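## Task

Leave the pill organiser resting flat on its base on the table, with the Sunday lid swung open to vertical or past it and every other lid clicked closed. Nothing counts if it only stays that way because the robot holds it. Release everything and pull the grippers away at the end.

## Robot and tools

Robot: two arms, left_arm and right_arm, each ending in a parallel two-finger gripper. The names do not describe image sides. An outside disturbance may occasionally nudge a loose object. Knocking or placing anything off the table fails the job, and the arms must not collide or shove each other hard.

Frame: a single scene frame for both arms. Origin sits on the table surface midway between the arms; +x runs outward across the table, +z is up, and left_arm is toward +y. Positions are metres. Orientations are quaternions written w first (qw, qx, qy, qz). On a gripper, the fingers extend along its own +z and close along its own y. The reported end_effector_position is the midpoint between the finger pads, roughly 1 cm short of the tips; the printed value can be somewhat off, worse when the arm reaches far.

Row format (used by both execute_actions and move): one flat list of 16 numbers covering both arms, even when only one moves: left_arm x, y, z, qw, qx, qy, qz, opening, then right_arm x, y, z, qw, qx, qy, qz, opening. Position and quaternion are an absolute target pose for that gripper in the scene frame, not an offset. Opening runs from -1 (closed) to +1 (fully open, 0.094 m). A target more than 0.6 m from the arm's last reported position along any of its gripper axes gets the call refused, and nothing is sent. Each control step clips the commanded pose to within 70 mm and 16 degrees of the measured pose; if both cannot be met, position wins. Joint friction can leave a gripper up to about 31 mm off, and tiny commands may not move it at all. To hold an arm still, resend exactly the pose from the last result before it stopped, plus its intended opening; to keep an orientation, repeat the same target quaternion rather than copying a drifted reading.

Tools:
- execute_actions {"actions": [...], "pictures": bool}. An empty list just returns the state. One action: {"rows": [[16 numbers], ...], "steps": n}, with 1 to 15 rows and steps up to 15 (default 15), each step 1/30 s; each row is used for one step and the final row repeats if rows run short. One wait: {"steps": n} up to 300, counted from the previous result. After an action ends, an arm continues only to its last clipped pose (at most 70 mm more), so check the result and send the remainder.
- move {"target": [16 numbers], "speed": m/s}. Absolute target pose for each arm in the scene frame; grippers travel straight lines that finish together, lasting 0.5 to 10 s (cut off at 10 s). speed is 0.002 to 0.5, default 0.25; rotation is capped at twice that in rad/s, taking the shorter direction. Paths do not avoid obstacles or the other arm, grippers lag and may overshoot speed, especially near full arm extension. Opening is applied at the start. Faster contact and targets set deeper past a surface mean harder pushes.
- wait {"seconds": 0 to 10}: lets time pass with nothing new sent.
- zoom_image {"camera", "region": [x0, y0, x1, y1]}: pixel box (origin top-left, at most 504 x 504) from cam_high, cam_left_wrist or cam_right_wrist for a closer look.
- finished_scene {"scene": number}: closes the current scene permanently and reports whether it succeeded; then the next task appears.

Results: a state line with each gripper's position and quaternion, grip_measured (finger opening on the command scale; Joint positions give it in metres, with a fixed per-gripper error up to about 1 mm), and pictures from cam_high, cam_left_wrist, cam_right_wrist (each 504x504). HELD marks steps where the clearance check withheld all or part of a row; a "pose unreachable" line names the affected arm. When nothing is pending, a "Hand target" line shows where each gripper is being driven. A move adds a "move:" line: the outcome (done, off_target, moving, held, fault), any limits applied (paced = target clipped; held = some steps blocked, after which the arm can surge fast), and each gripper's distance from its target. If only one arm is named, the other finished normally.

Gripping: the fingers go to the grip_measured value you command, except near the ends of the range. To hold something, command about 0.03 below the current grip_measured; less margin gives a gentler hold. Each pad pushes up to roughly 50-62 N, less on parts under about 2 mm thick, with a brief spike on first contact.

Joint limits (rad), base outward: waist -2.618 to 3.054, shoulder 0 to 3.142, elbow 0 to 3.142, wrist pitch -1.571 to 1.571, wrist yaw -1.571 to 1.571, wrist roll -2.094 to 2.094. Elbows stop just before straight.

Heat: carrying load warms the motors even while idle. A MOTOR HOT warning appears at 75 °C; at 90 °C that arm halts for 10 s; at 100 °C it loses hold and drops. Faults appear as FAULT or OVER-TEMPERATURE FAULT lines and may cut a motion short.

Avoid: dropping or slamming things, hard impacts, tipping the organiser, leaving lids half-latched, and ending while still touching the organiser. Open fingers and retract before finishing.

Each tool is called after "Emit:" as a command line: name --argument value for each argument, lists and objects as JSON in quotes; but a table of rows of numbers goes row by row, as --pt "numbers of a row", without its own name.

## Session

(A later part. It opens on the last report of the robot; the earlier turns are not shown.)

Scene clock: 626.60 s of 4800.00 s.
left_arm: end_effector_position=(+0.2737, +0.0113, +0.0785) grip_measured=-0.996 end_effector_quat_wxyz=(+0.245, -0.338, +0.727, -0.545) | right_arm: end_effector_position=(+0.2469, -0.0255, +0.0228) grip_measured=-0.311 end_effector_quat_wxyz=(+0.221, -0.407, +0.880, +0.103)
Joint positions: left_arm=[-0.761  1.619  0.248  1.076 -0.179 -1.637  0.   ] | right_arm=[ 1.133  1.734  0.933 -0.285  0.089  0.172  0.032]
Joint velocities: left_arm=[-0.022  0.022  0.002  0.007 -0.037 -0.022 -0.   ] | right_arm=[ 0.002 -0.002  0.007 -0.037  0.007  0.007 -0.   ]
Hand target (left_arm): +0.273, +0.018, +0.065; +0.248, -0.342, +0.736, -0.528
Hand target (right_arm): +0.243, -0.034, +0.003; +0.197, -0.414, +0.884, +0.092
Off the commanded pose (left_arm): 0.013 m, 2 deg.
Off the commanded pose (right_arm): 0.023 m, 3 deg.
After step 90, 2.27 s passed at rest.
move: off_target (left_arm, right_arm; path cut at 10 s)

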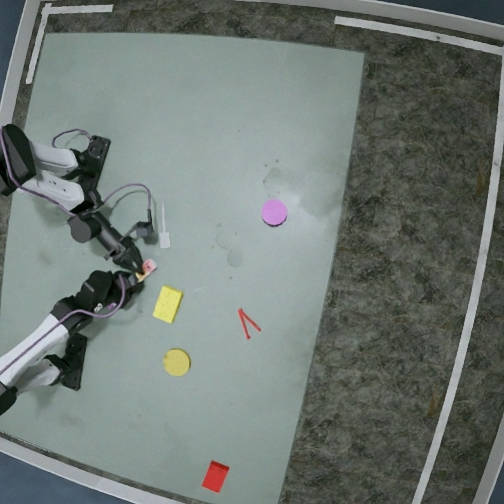

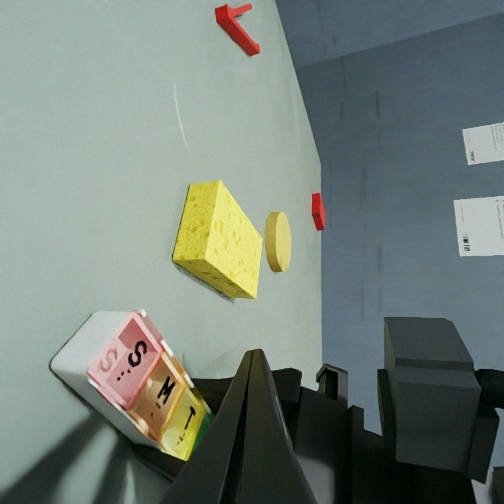

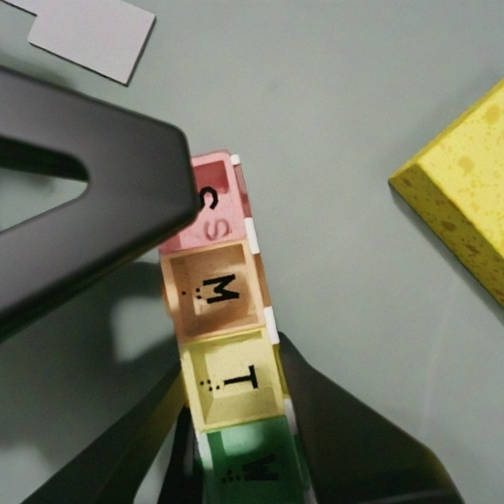

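Emit:
move --target '[0.238,0.048,0.05,0.195,-0.375,0.804,-0.4185,-1, 0.243,-0.034,0.004,-0.196,0.4136,-0.884,-0.092,-0.45]' --speed 0.06

Emit:
move --target '[0.243,0.045,0.0,0.195,-0.375,0.804,-0.4185,-1, 0.243,-0.034,0.004,-0.196,0.4136,-0.884,-0.092,-0.45]' --speed 0.04

Emit:
move --target '[0.263,0.028,0.006,0.195,-0.375,0.804,-0.4185,-1, 0.243,-0.034,0.004,-0.196,0.4136,-0.884,-0.092,-0.45]' --speed 0.02

Scene clock: 657.30 s of 4800.00 s.
left_arm: end_effector_position=(+0.2388, +0.0527, +0.0438) grip_measured=-0.996 end_effector_quat_wxyz=(+0.198, -0.378, +0.804, -0.415) | right_arm: end_effector_position=(+0.2469, -0.0253, +0.0230) grip_measured=-0.311 end_effector_quat_wxyz=(+0.221, -0.407, +0.880, +0.104)
Joint positions: left_arm=[-0.766  1.284  0.248  0.408 -0.179 -1.693  0.   ] | right_arm=[ 1.133  1.733  0.933 -0.284  0.089  0.171  0.032]
Joint velocities: left_arm=[-0.002 -0.012 -0.012  0.022  0.051 -0.007 -0.   ] | right_arm=[-0.007 -0.012 -0.007  0.066 -0.007 -0.125 -0.   ]
Hand target (left_arm): +0.237, +0.049, +0.049; +0.193, -0.376, +0.804, -0.419
Hand target (right_arm): +0.243, -0.034, +0.004; +0.196, -0.414, +0.884, +0.092
Off the commanded pose (left_arm): 0.008 m, 1 deg.
Off the commanded pose (right_arm): 0.021 m, 3 deg.
After step 90, 24.53 s passed at rest.
move: off_target (right_arm)

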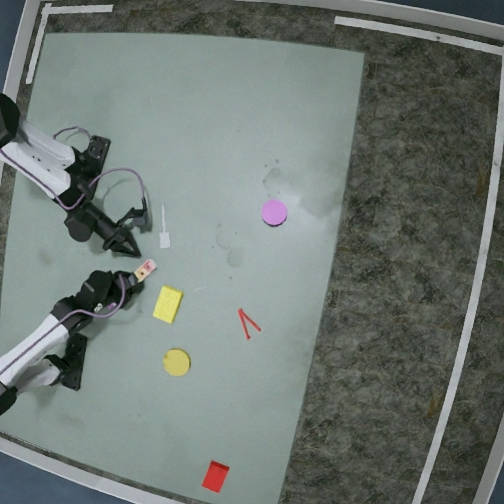

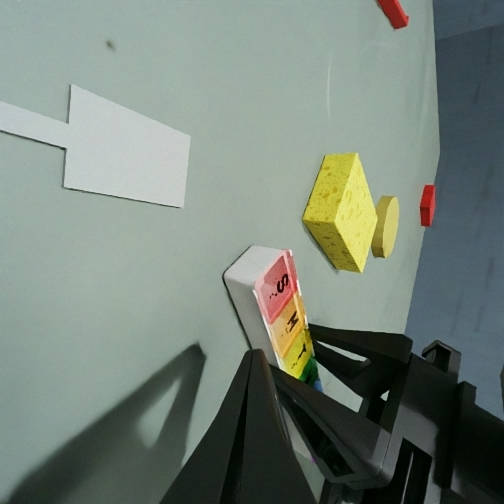

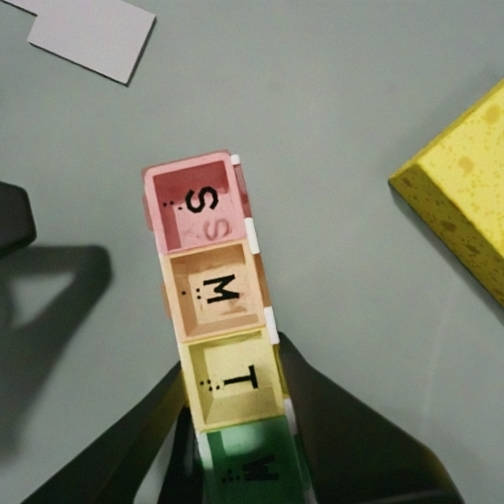

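Scene clock: 659.00 s of 4800.00 s.
left_arm: end_effector_position=(+0.2505, +0.0378, +0.0157) grip_measured=-0.996 end_effector_quat_wxyz=(+0.203, -0.375, +0.793, -0.436) | right_arm: end_effector_position=(+0.2469, -0.0253, +0.0230) grip_measured=-0.311 end_effector_quat_wxyz=(+0.221, -0.407, +0.880, +0.104)
Joint positions: left_arm=[-0.766  1.6    0.224  0.798 -0.179 -1.693  0.   ] | right_arm=[ 1.133  1.733  0.933 -0.284  0.089  0.171  0.032]
Joint velocities: left_arm=[-0.012  0.002 -0.007  0.037 -0.037  0.007  0.   ] | right_arm=[-0.017  0.007  0.012 -0.007 -0.007 -0.051  0.   ]
Hand target (left_arm): +0.243, +0.045, +0.001; +0.195, -0.375, +0.804, -0.418
Hand target (right_arm): +0.243, -0.034, +0.004; +0.196, -0.414, +0.884, +0.092
Off the commanded pose (left_arm): 0.019 m, 3 deg.
Off the commanded pose (right_arm): 0.021 m, 3 deg.
move: off_target (left_arm, right_arm)

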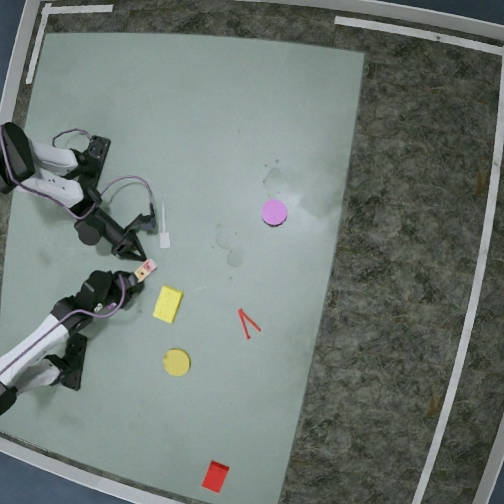

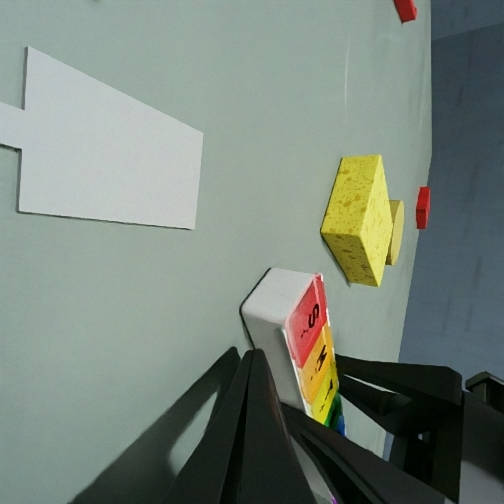

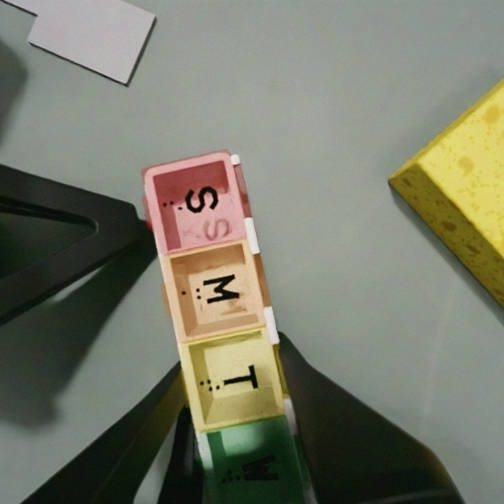

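Scene clock: 660.67 s of 4800.00 s.
left_arm: end_effector_position=(+0.2578, +0.0308, +0.0101) grip_measured=-0.996 end_effector_quat_wxyz=(+0.197, -0.374, +0.801, -0.425) | right_arm: end_effector_position=(+0.2486, -0.0263, +0.0231) grip_measured=-0.311 end_effector_quat_wxyz=(+0.221, -0.405, +0.881, +0.103)
Joint positions: left_arm=[-0.752  1.645  0.277  0.762 -0.159 -1.684  0.   ] | right_arm=[ 1.128  1.733  0.933 -0.284  0.089  0.171  0.032]
Joint velocities: left_arm=[-0.017 -0.017  0.012 -0.022  0.051  0.066 -0.   ] | right_arm=[-0.007 -0.007  0.002 -0.022 -0.007 -0.007 -0.   ]
Hand target (left_arm): +0.263, +0.028, +0.006; +0.195, -0.375, +0.804, -0.419
Hand target (right_arm): +0.243, -0.034, +0.004; +0.196, -0.414, +0.884, +0.092
Off the commanded pose (left_arm): 0.007 m, 1 deg.
Off the commanded pose (right_arm): 0.021 m, 3 deg.
move: off_target (right_arm)

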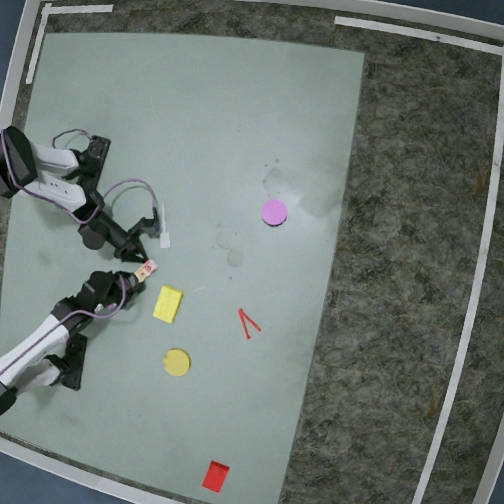

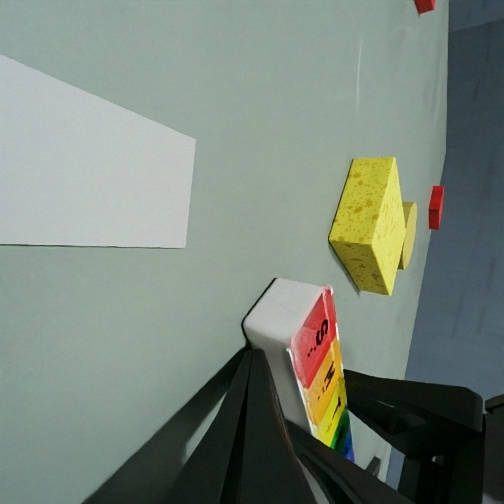

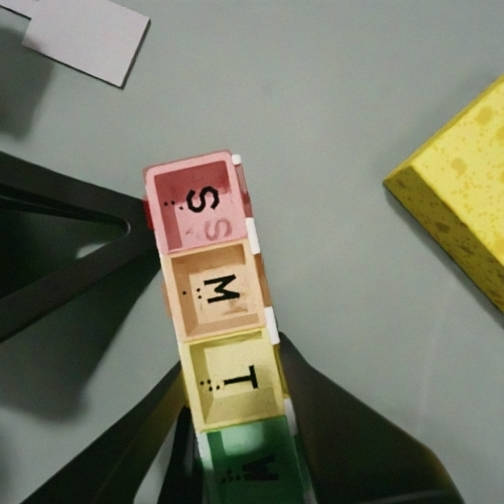

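Emit:
move --target '[0.267,0.025,0.004,0.195,-0.375,0.804,-0.4185,-0.6, 0.243,-0.034,0.004,-0.196,0.4136,-0.884,-0.092,-0.45]' --speed 0.02

Scene clock: 669.93 s of 4800.00 s.
left_arm: end_effector_position=(+0.2638, +0.0267, +0.0147) grip_measured=-0.604 end_effector_quat_wxyz=(+0.202, -0.374, +0.795, -0.433) | right_arm: end_effector_position=(+0.2573, -0.0317, +0.0240) grip_measured=-0.311 end_effector_quat_wxyz=(+0.230, -0.390, +0.887, +0.091)
Joint positions: left_arm=[-0.748  1.657  0.293  0.78  -0.162 -1.679  0.019] | right_arm=[ 1.115  1.732  0.933 -0.284  0.119  0.184  0.032]
Joint velocities: left_arm=[ 0.012  0.002 -0.012  0.022  0.022  0.022  0.   ] | right_arm=[ 0.007 -0.007 -0.002  0.007  0.007 -0.037  0.   ]
Hand target (left_arm): +0.266, +0.026, +0.005; +0.195, -0.375, +0.804, -0.419
Hand target (right_arm): +0.243, -0.035, +0.005; +0.196, -0.413, +0.885, +0.092
Off the commanded pose (left_arm): 0.011 m, 2 deg.
Off the commanded pose (right_arm): 0.025 m, 5 deg.
After step 90, 4.57 s passed at rest.
move: off_target (left_arm, right_arm)

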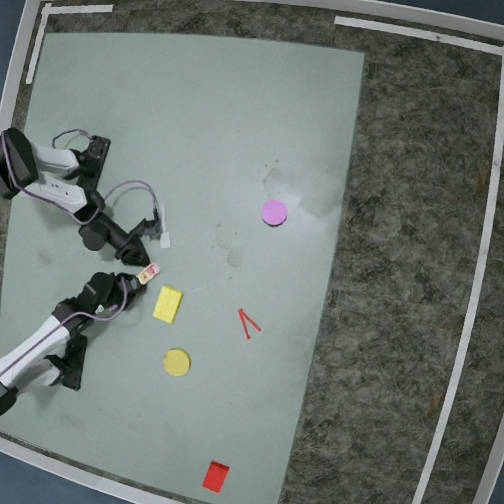

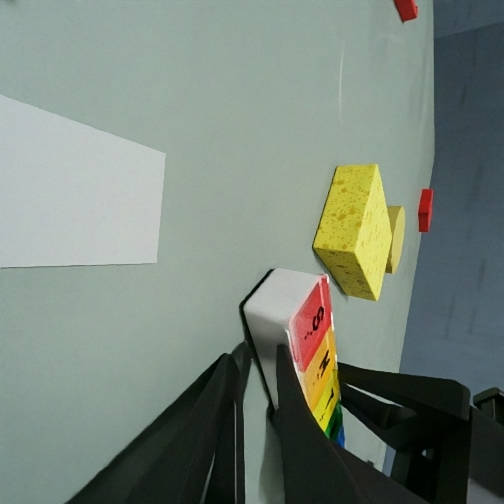

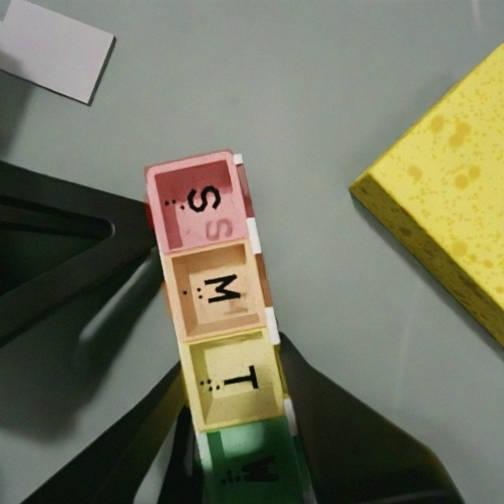

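Emit:
move --target '[0.270,0.022,0.004,0.195,-0.375,0.804,-0.4185,-0.45, 0.238,-0.028,0.002,-0.196,0.4136,-0.884,-0.092,-0.45]' --speed 0.02

Scene clock: 675.93 s of 4800.00 s.
left_arm: end_effector_position=(+0.2684, +0.0201, +0.0181) grip_measured=-0.453 end_effector_quat_wxyz=(+0.201, -0.372, +0.792, -0.441) | right_arm: end_effector_position=(+0.2553, -0.0269, +0.0231) grip_measured=-0.311 end_effector_quat_wxyz=(+0.234, -0.392, +0.885, +0.095)
Joint positions: left_arm=[-0.746  1.675  0.315  0.794 -0.155 -1.679  0.026] | right_arm=[ 1.126  1.74   0.933 -0.267  0.121  0.188  0.032]
Joint velocities: left_arm=[-0.002  0.012 -0.002  0.037 -0.007 -0.037 -0.001] | right_arm=[ 0.002 -0.002  0.017  0.007  0.022 -0.007 -0.001]
Hand target (left_arm): +0.269, +0.023, +0.005; +0.195, -0.375, +0.804, -0.419
Hand target (right_arm): +0.238, -0.028, +0.003; +0.196, -0.413, +0.884, +0.092
Off the commanded pose (left_arm): 0.014 m, 3 deg.
Off the commanded pose (right_arm): 0.027 m, 5 deg.
After step 90, 0.70 s passed at rest.
move: off_target (left_arm, right_arm)

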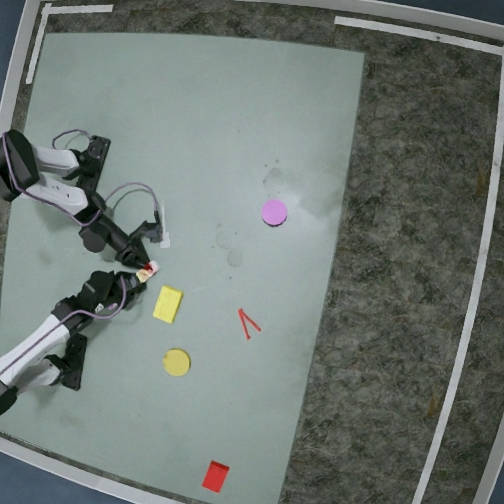

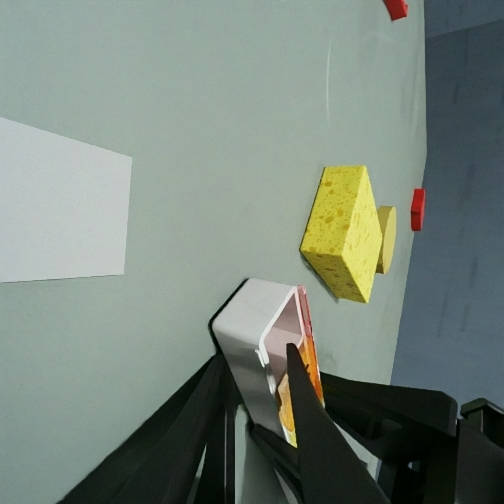

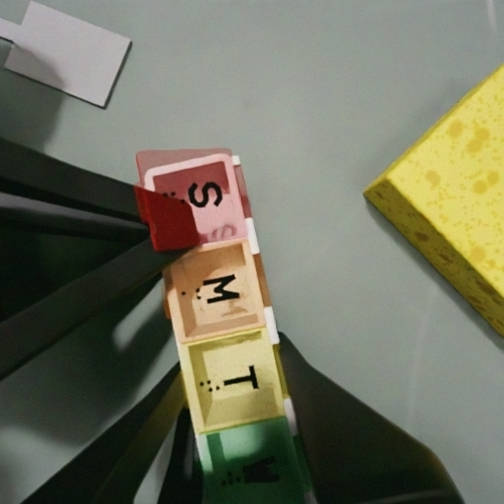

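Emit:
zoom_image --camera "cam_left_wrist" --region '[190, 250, 370, 430]'

Emit:
zoom_image --camera "cam_right_wrist" --region '[100, 120, 300, 320]'

Region (190, 250, 370, 430) of cam_left_wrist's 504x504 image, scaled by 2.800, with more detail than that image has.

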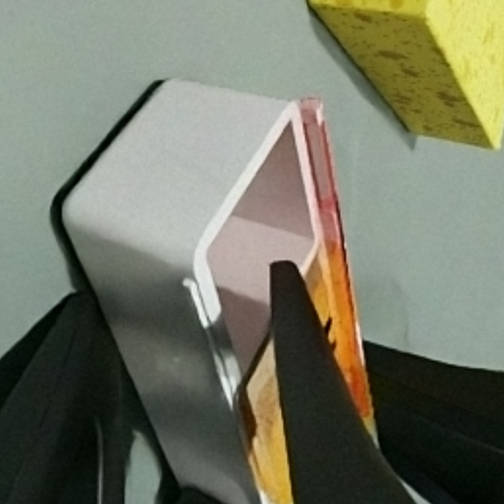

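Region (100, 120, 300, 320) of cam_right_wrist's 504x504 image, scaled by 2.520, with more detail than that image has.

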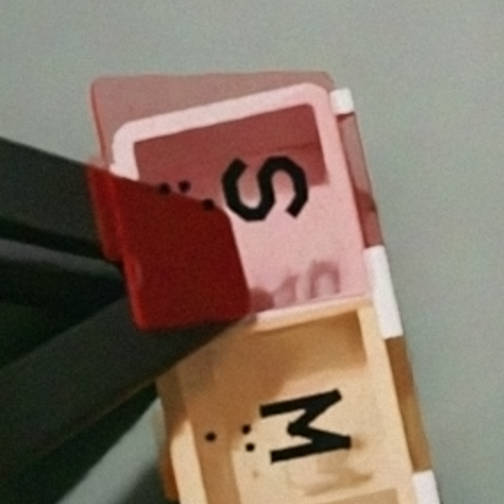

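Emit:
move --target '[0.266,0.023,0.05,0.195,-0.375,0.804,-0.4185,-0.75, 0.243,-0.030,0.008,-0.196,0.4136,-0.884,-0.092,-0.45]' --speed 0.03

Scene clock: 691.80 s of 4800.00 s.
left_arm: end_effector_position=(+0.2653, +0.0263, +0.0432) grip_measured=-0.748 end_effector_quat_wxyz=(+0.199, -0.377, +0.804, -0.415) | right_arm: end_effector_position=(+0.2531, -0.0254, +0.0232) grip_measured=-0.311 end_effector_quat_wxyz=(+0.230, -0.399, +0.882, +0.100)
Joint positions: left_arm=[-0.745  1.47   0.373  0.473 -0.163 -1.679  0.012] | right_arm=[ 1.126  1.739  0.933 -0.267  0.105  0.177  0.032]
Joint velocities: left_arm=[-0.007 -0.002 -0.012  0.051  0.037 -0.037 -0.002] | right_arm=[-0.032 -0.002 -0.007 -0.037  0.066 -0.037  0.   ]
Hand target (left_arm): +0.266, +0.023, +0.050; +0.195, -0.375, +0.804, -0.419
Hand target (right_arm): +0.243, -0.030, +0.008; +0.197, -0.413, +0.884, +0.092
Off the commanded pose (left_arm): 0.008 m, 1 deg.
Off the commanded pose (right_arm): 0.019 m, 4 deg.
After step 90, 10.93 s passed at rest.
move: off_target (right_arm)

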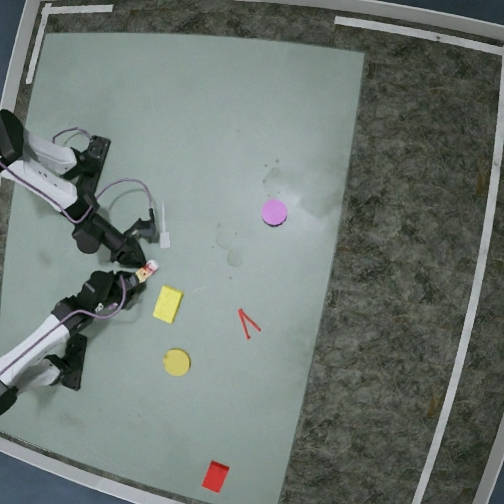

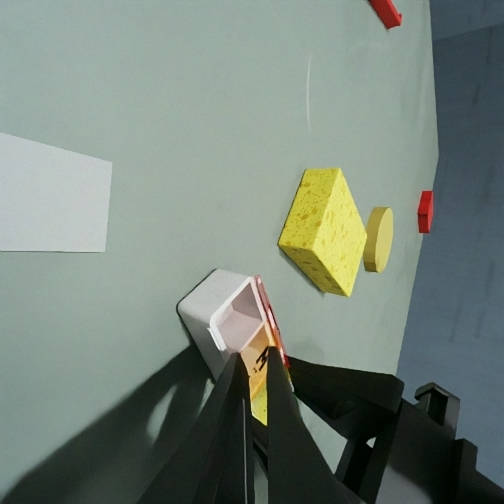

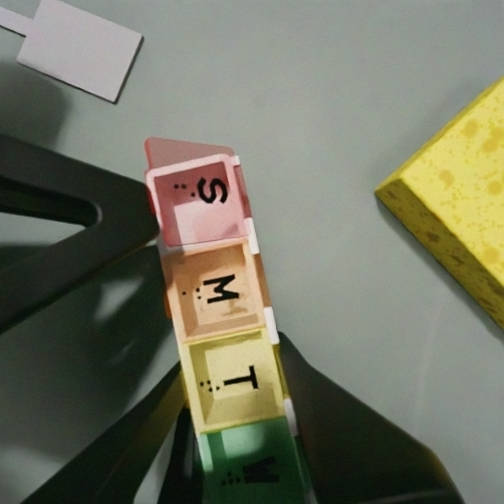

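Emit:
move --target '[0.292,0.012,0.05,0.195,-0.375,0.804,-0.4185,-1, 0.243,-0.030,0.008,-0.196,0.4136,-0.884,-0.092,-0.45]' --speed 0.03

Scene clock: 712.27 s of 4800.00 s.
left_arm: end_effector_position=(+0.2893, +0.0118, +0.0584) grip_measured=-0.995 end_effector_quat_wxyz=(+0.200, -0.374, +0.796, -0.432) | right_arm: end_effector_position=(+0.2528, -0.0247, +0.0233) grip_measured=-0.311 end_effector_quat_wxyz=(+0.230, -0.399, +0.881, +0.102)
Joint positions: left_arm=[-0.702  1.522  0.466  0.472 -0.12  -1.656  0.   ] | right_arm=[ 1.126  1.739  0.933 -0.265  0.102  0.176  0.032]
Joint velocities: left_arm=[-0.002  0.012  0.007  0.007 -0.007 -0.051 -0.001] | right_arm=[ 0.007  0.007 -0.002 -0.007 -0.007 -0.007 -0.   ]
Hand target (left_arm): +0.292, +0.012, +0.050; +0.195, -0.375, +0.804, -0.419
Hand target (right_arm): +0.243, -0.030, +0.008; +0.197, -0.413, +0.884, +0.092
Off the commanded pose (left_arm): 0.009 m, 2 deg.
Off the commanded pose (right_arm): 0.019 m, 4 deg.
After step 90, 15.93 s passed at rest.
move: off_target (right_arm)

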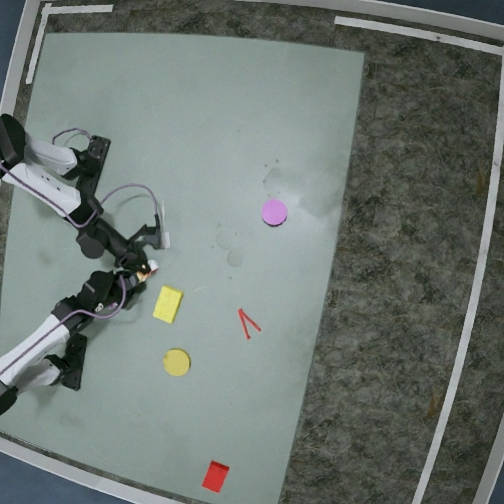

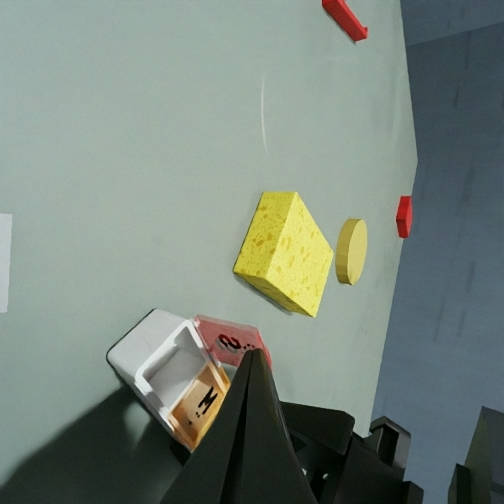

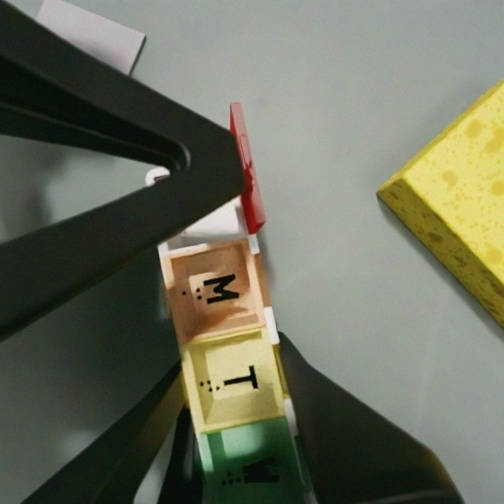

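Emit:
move --target '[0.303,0.003,0.044,0.195,-0.375,0.804,-0.4185,-1, 0.243,-0.030,0.008,-0.196,0.4136,-0.884,-0.092,-0.45]' --speed 0.03

Scene clock: 717.37 s of 4800.00 s.
left_arm: end_effector_position=(+0.2957, +0.0043, +0.0505) grip_measured=-0.995 end_effector_quat_wxyz=(+0.194, -0.372, +0.802, -0.425) | right_arm: end_effector_position=(+0.2531, -0.0250, +0.0230) grip_measured=-0.311 end_effector_quat_wxyz=(+0.229, -0.392, +0.885, +0.104)
Joint positions: left_arm=[-0.696  1.587  0.505  0.479 -0.107 -1.65   0.   ] | right_arm=[ 1.125  1.74   0.933 -0.265  0.102  0.192  0.032]
Joint velocities: left_arm=[-0.002  0.012 -0.007  0.037 -0.022  0.037 -0.   ] | right_arm=[-0.017 -0.007  0.007 -0.037  0.037  0.007 -0.   ]
Hand target (left_arm): +0.303, +0.004, +0.045; +0.195, -0.375, +0.804, -0.419
Hand target (right_arm): +0.243, -0.030, +0.008; +0.197, -0.413, +0.884, +0.092
Off the commanded pose (left_arm): 0.010 m, 1 deg.
Off the commanded pose (right_arm): 0.019 m, 5 deg.
After step 90, 0.60 s passed at rest.
move: off_target (right_arm)

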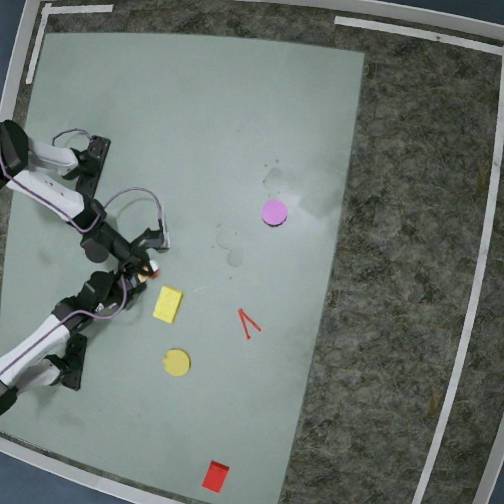

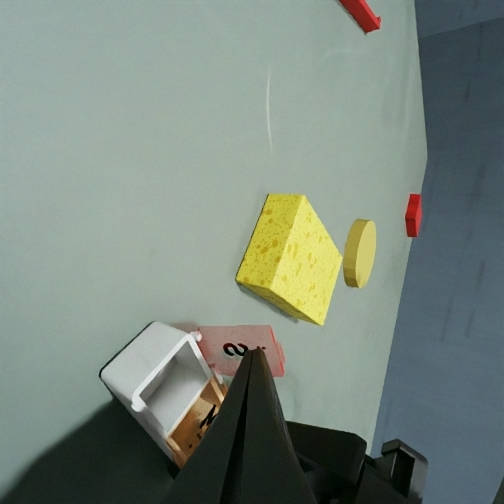

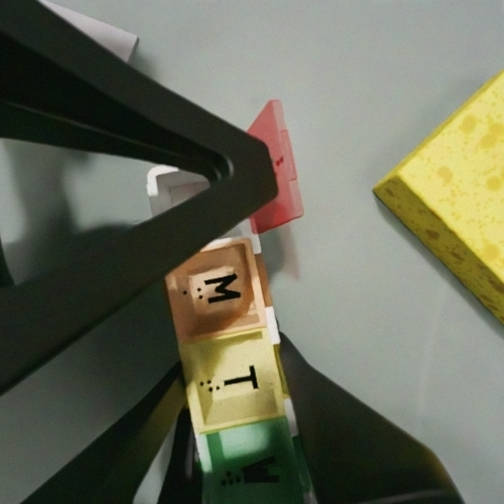

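Emit:
move --target '[0.255,0.045,0.065,0.195,-0.375,0.804,-0.4185,-1, 0.252,-0.026,0.02,-0.22,0.4,-0.884,-0.1,-0.45]' --speed 0.08

Emit:
move --target '[0.24,0.12,0.12,0.195,-0.375,0.804,-0.4185,-1, 0.252,-0.026,0.022,-0.22,0.4,-0.884,-0.1,0.2]' --speed 0.2

Emit:
move --target '[0.25,0.2,0.15,0.195,-0.375,0.804,-0.4185,-1, 0.225,-0.07,0.11,-0.22,0.4,-0.884,-0.1,0.2]' --speed 0.15

Scene clock: 733.67 s of 4800.00 s.
left_arm: end_effector_position=(+0.2642, +0.0377, +0.0736) grip_measured=-0.995 end_effector_quat_wxyz=(+0.200, -0.372, +0.796, -0.433) | right_arm: end_effector_position=(+0.2537, -0.0250, +0.0232) grip_measured=-0.311 end_effector_quat_wxyz=(+0.230, -0.391, +0.885, +0.103)
Joint positions: left_arm=[-0.708  1.295  0.37   0.344 -0.123 -1.655  0.   ] | right_arm=[ 1.125  1.74   0.933 -0.264  0.104  0.192  0.032]
Joint velocities: left_arm=[-0.017 -0.002 -0.002 -0.051 -0.037  0.007 -0.   ] | right_arm=[-0.017 -0.002  0.002 -0.007 -0.051 -0.022 -0.001]
Hand target (left_arm): +0.255, +0.044, +0.064; +0.195, -0.375, +0.804, -0.418
Hand target (right_arm): +0.252, -0.026, +0.020; +0.220, -0.400, +0.884, +0.100
Off the commanded pose (left_arm): 0.015 m, 2 deg.
Off the commanded pose (right_arm): 0.004 m, 2 deg.
After step 90, 12.00 s passed at rest.
move: off_target (left_arm)

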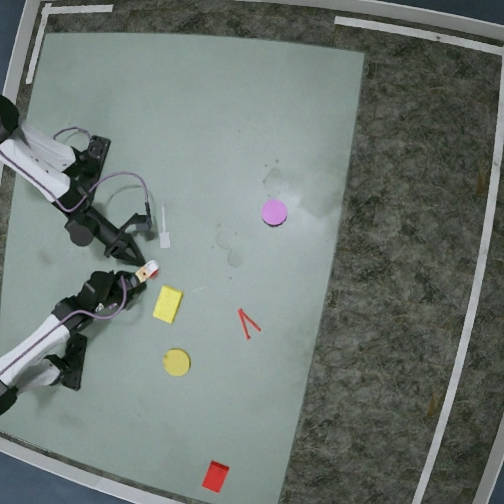

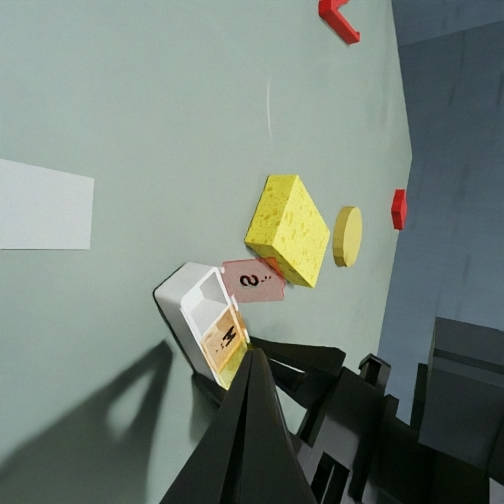

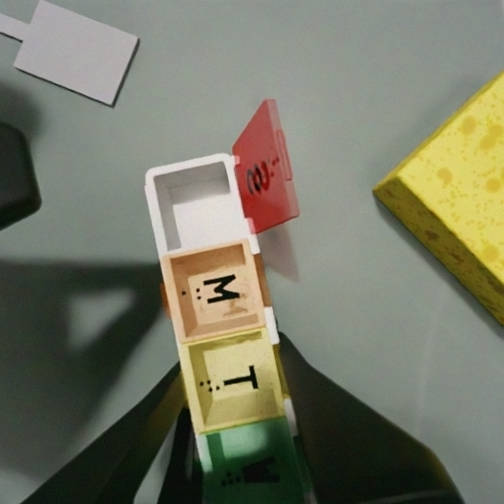

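Scene clock: 735.03 s of 4800.00 s.
left_arm: end_effector_position=(+0.2402, +0.1162, +0.1116) grip_measured=-0.995 end_effector_quat_wxyz=(+0.192, -0.378, +0.805, -0.415) | right_arm: end_effector_position=(+0.2545, -0.0242, +0.0239) grip_measured=+0.199 end_effector_quat_wxyz=(+0.233, -0.392, +0.884, +0.104)
Joint positions: left_arm=[-0.458  0.769  0.36  -0.214  0.082 -1.518  0.   ] | right_arm=[ 1.125  1.74   0.933 -0.258  0.105  0.19   0.056]
Joint velocities: left_arm=[ 0.012  0.007 -0.017 -0.051  0.022 -0.022 -0.001] | right_arm=[-0.002 -0.002 -0.002  0.022  0.007  0.051  0.   ]
Hand target (left_arm): +0.239, +0.118, +0.119; +0.194, -0.376, +0.803, -0.420
Hand target (right_arm): +0.252, -0.026, +0.022; +0.220, -0.400, +0.884, +0.100
Off the commanded pose (left_arm): 0.009 m, 1 deg.
Off the commanded pose (right_arm): 0.004 m, 2 deg.
move: done

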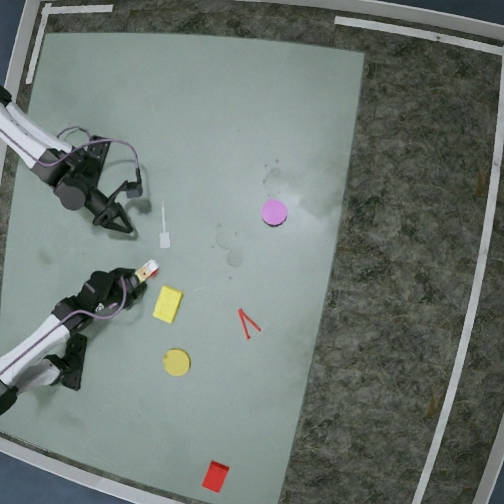

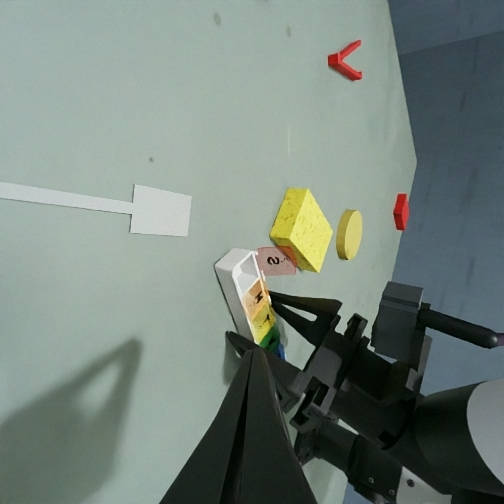

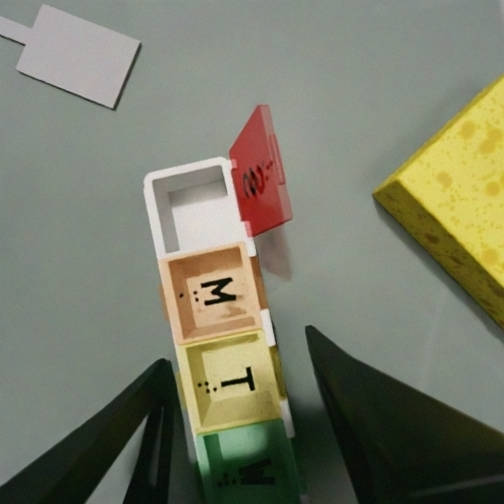

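Scene clock: 736.47 s of 4800.00 s.
left_arm: end_effector_position=(+0.2501, +0.1964, +0.1525) grip_measured=-0.995 end_effector_quat_wxyz=(+0.206, -0.371, +0.798, -0.427) | right_arm: end_effector_position=(+0.2250, -0.0755, +0.1011) grip_measured=+0.199 end_effector_quat_wxyz=(+0.216, -0.395, +0.888, +0.092)
Joint positions: left_arm=[ 0.164  0.672  0.502 -0.546  0.576 -1.115  0.   ] | right_arm=[ 1.125  1.421  0.964 -0.65   0.105  0.19   0.056]
Joint velocities: left_arm=[ 0.012  0.002 -0.012  0.051  0.007 -0.081  0.   ] | right_arm=[-0.022  0.007 -0.022 -0.022 -0.022  0.037  0.001]
Hand target (left_arm): +0.249, +0.197, +0.151; +0.194, -0.377, +0.801, -0.423
Hand target (right_arm): +0.224, -0.072, +0.110; +0.220, -0.400, +0.884, +0.100
Off the commanded pose (left_arm): 0.004 m, 2 deg.
Off the commanded pose (right_arm): 0.010 m, 1 deg.
move: done

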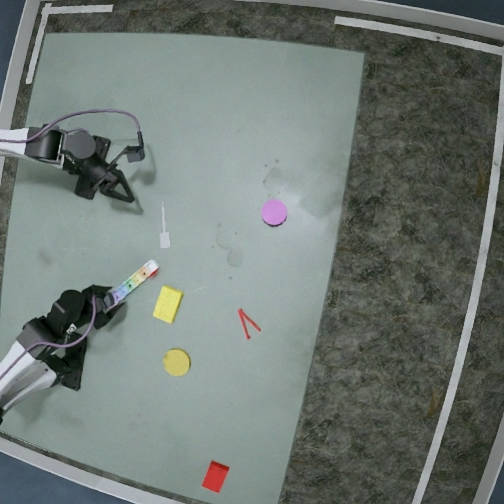

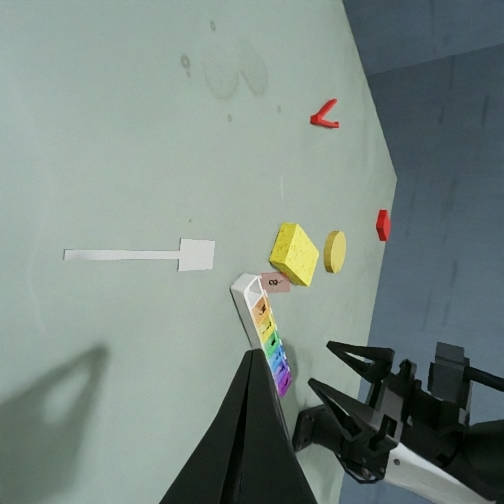

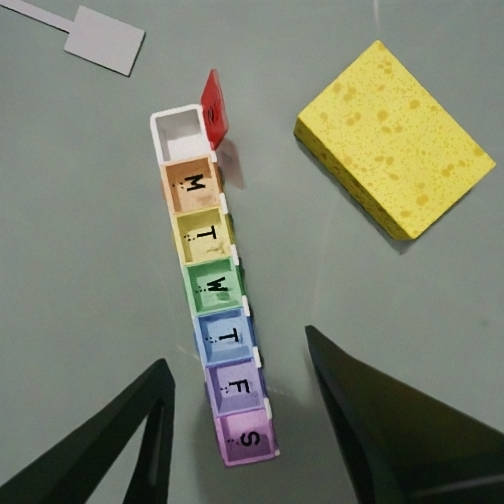

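Emit:
move --target '[0.250,0.196,0.153,0.206,-0.371,0.798,-0.427,-1,0.17,-0.22,0.16,0.216,-0.395,0.888,0.092,0.2]' --speed 0.2

Scene clock: 753.53 s of 4800.00 s.
left_arm: end_effector_position=(+0.2498, +0.1961, +0.1526) grip_measured=-0.995 end_effector_quat_wxyz=(+0.205, -0.370, +0.799, -0.428) | right_arm: end_effector_position=(+0.1702, -0.2198, +0.1572) grip_measured=+0.199 end_effector_quat_wxyz=(+0.218, -0.394, +0.889, +0.086)
Joint positions: left_arm=[ 0.164  0.672  0.503 -0.547  0.579 -1.113  0.   ] | right_arm=[ 0.925  0.797  0.854 -1.154  0.027  0.01   0.056]
Joint velocities: left_arm=[-0.002 -0.007 -0.002 -0.022 -0.007 -0.037 -0.   ] | right_arm=[-0.012 -0.007 -0.002  0.037 -0.037 -0.022 -0.001]
Hand target (left_arm): +0.250, +0.196, +0.153; +0.206, -0.371, +0.798, -0.427
Hand target (right_arm): +0.168, -0.222, +0.158; +0.217, -0.396, +0.888, +0.088
Off the commanded pose (left_arm): 0.000 m, 0 deg.
Off the commanded pose (right_arm): 0.003 m, 1 deg.
After step 90, 12.57 s passed at rest.
move: done

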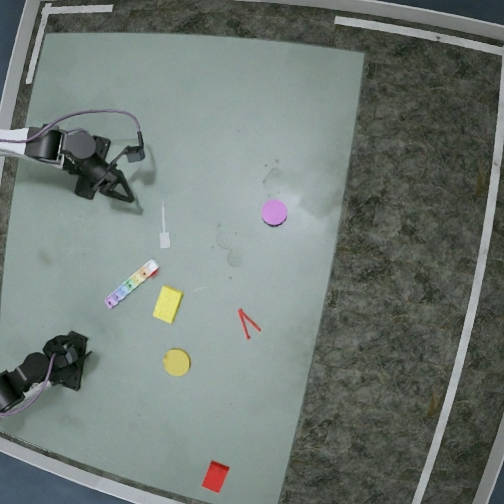

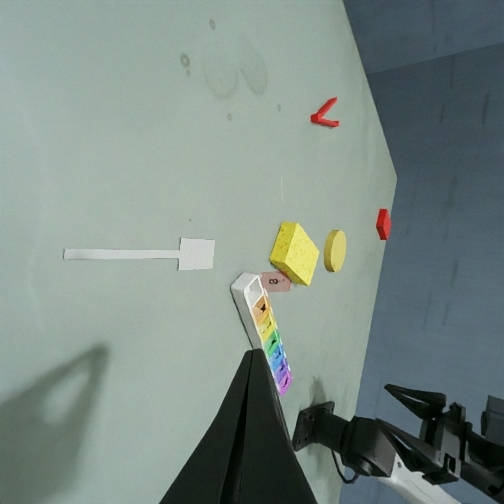

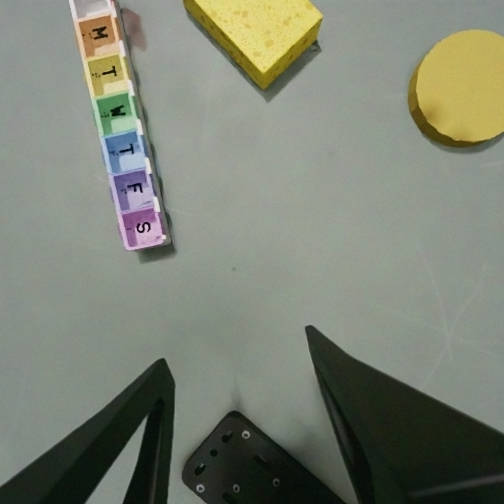

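Emit:
zoom_image --camera "cam_left_wrist" --region '[210,250,330,400]'

Emit:
zoom_image --camera "cam_right_wrist" --region '[50,0,210,260]'

Region (210, 250, 330, 400) of cam_left_wrist's 504x504 image, scaled by 3.360, with more detail than that image has; it fills the left 403 columns of this view, and the rest is white.

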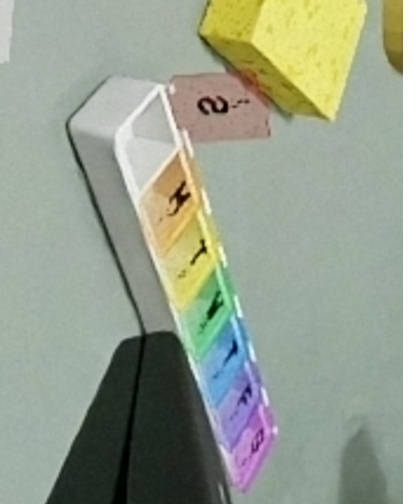

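Region (50, 0, 210, 260) of cam_right_wrist's 504x504 image, scaled by 1.938, with more detail than that image has; it fills the left 310 columns of this view, and the rest is white.

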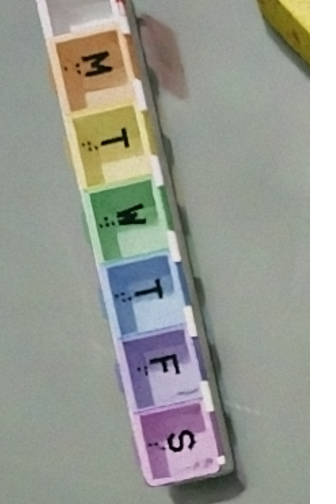

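Emit:
finished_scene --scene 1

The scene is finished: the task was done.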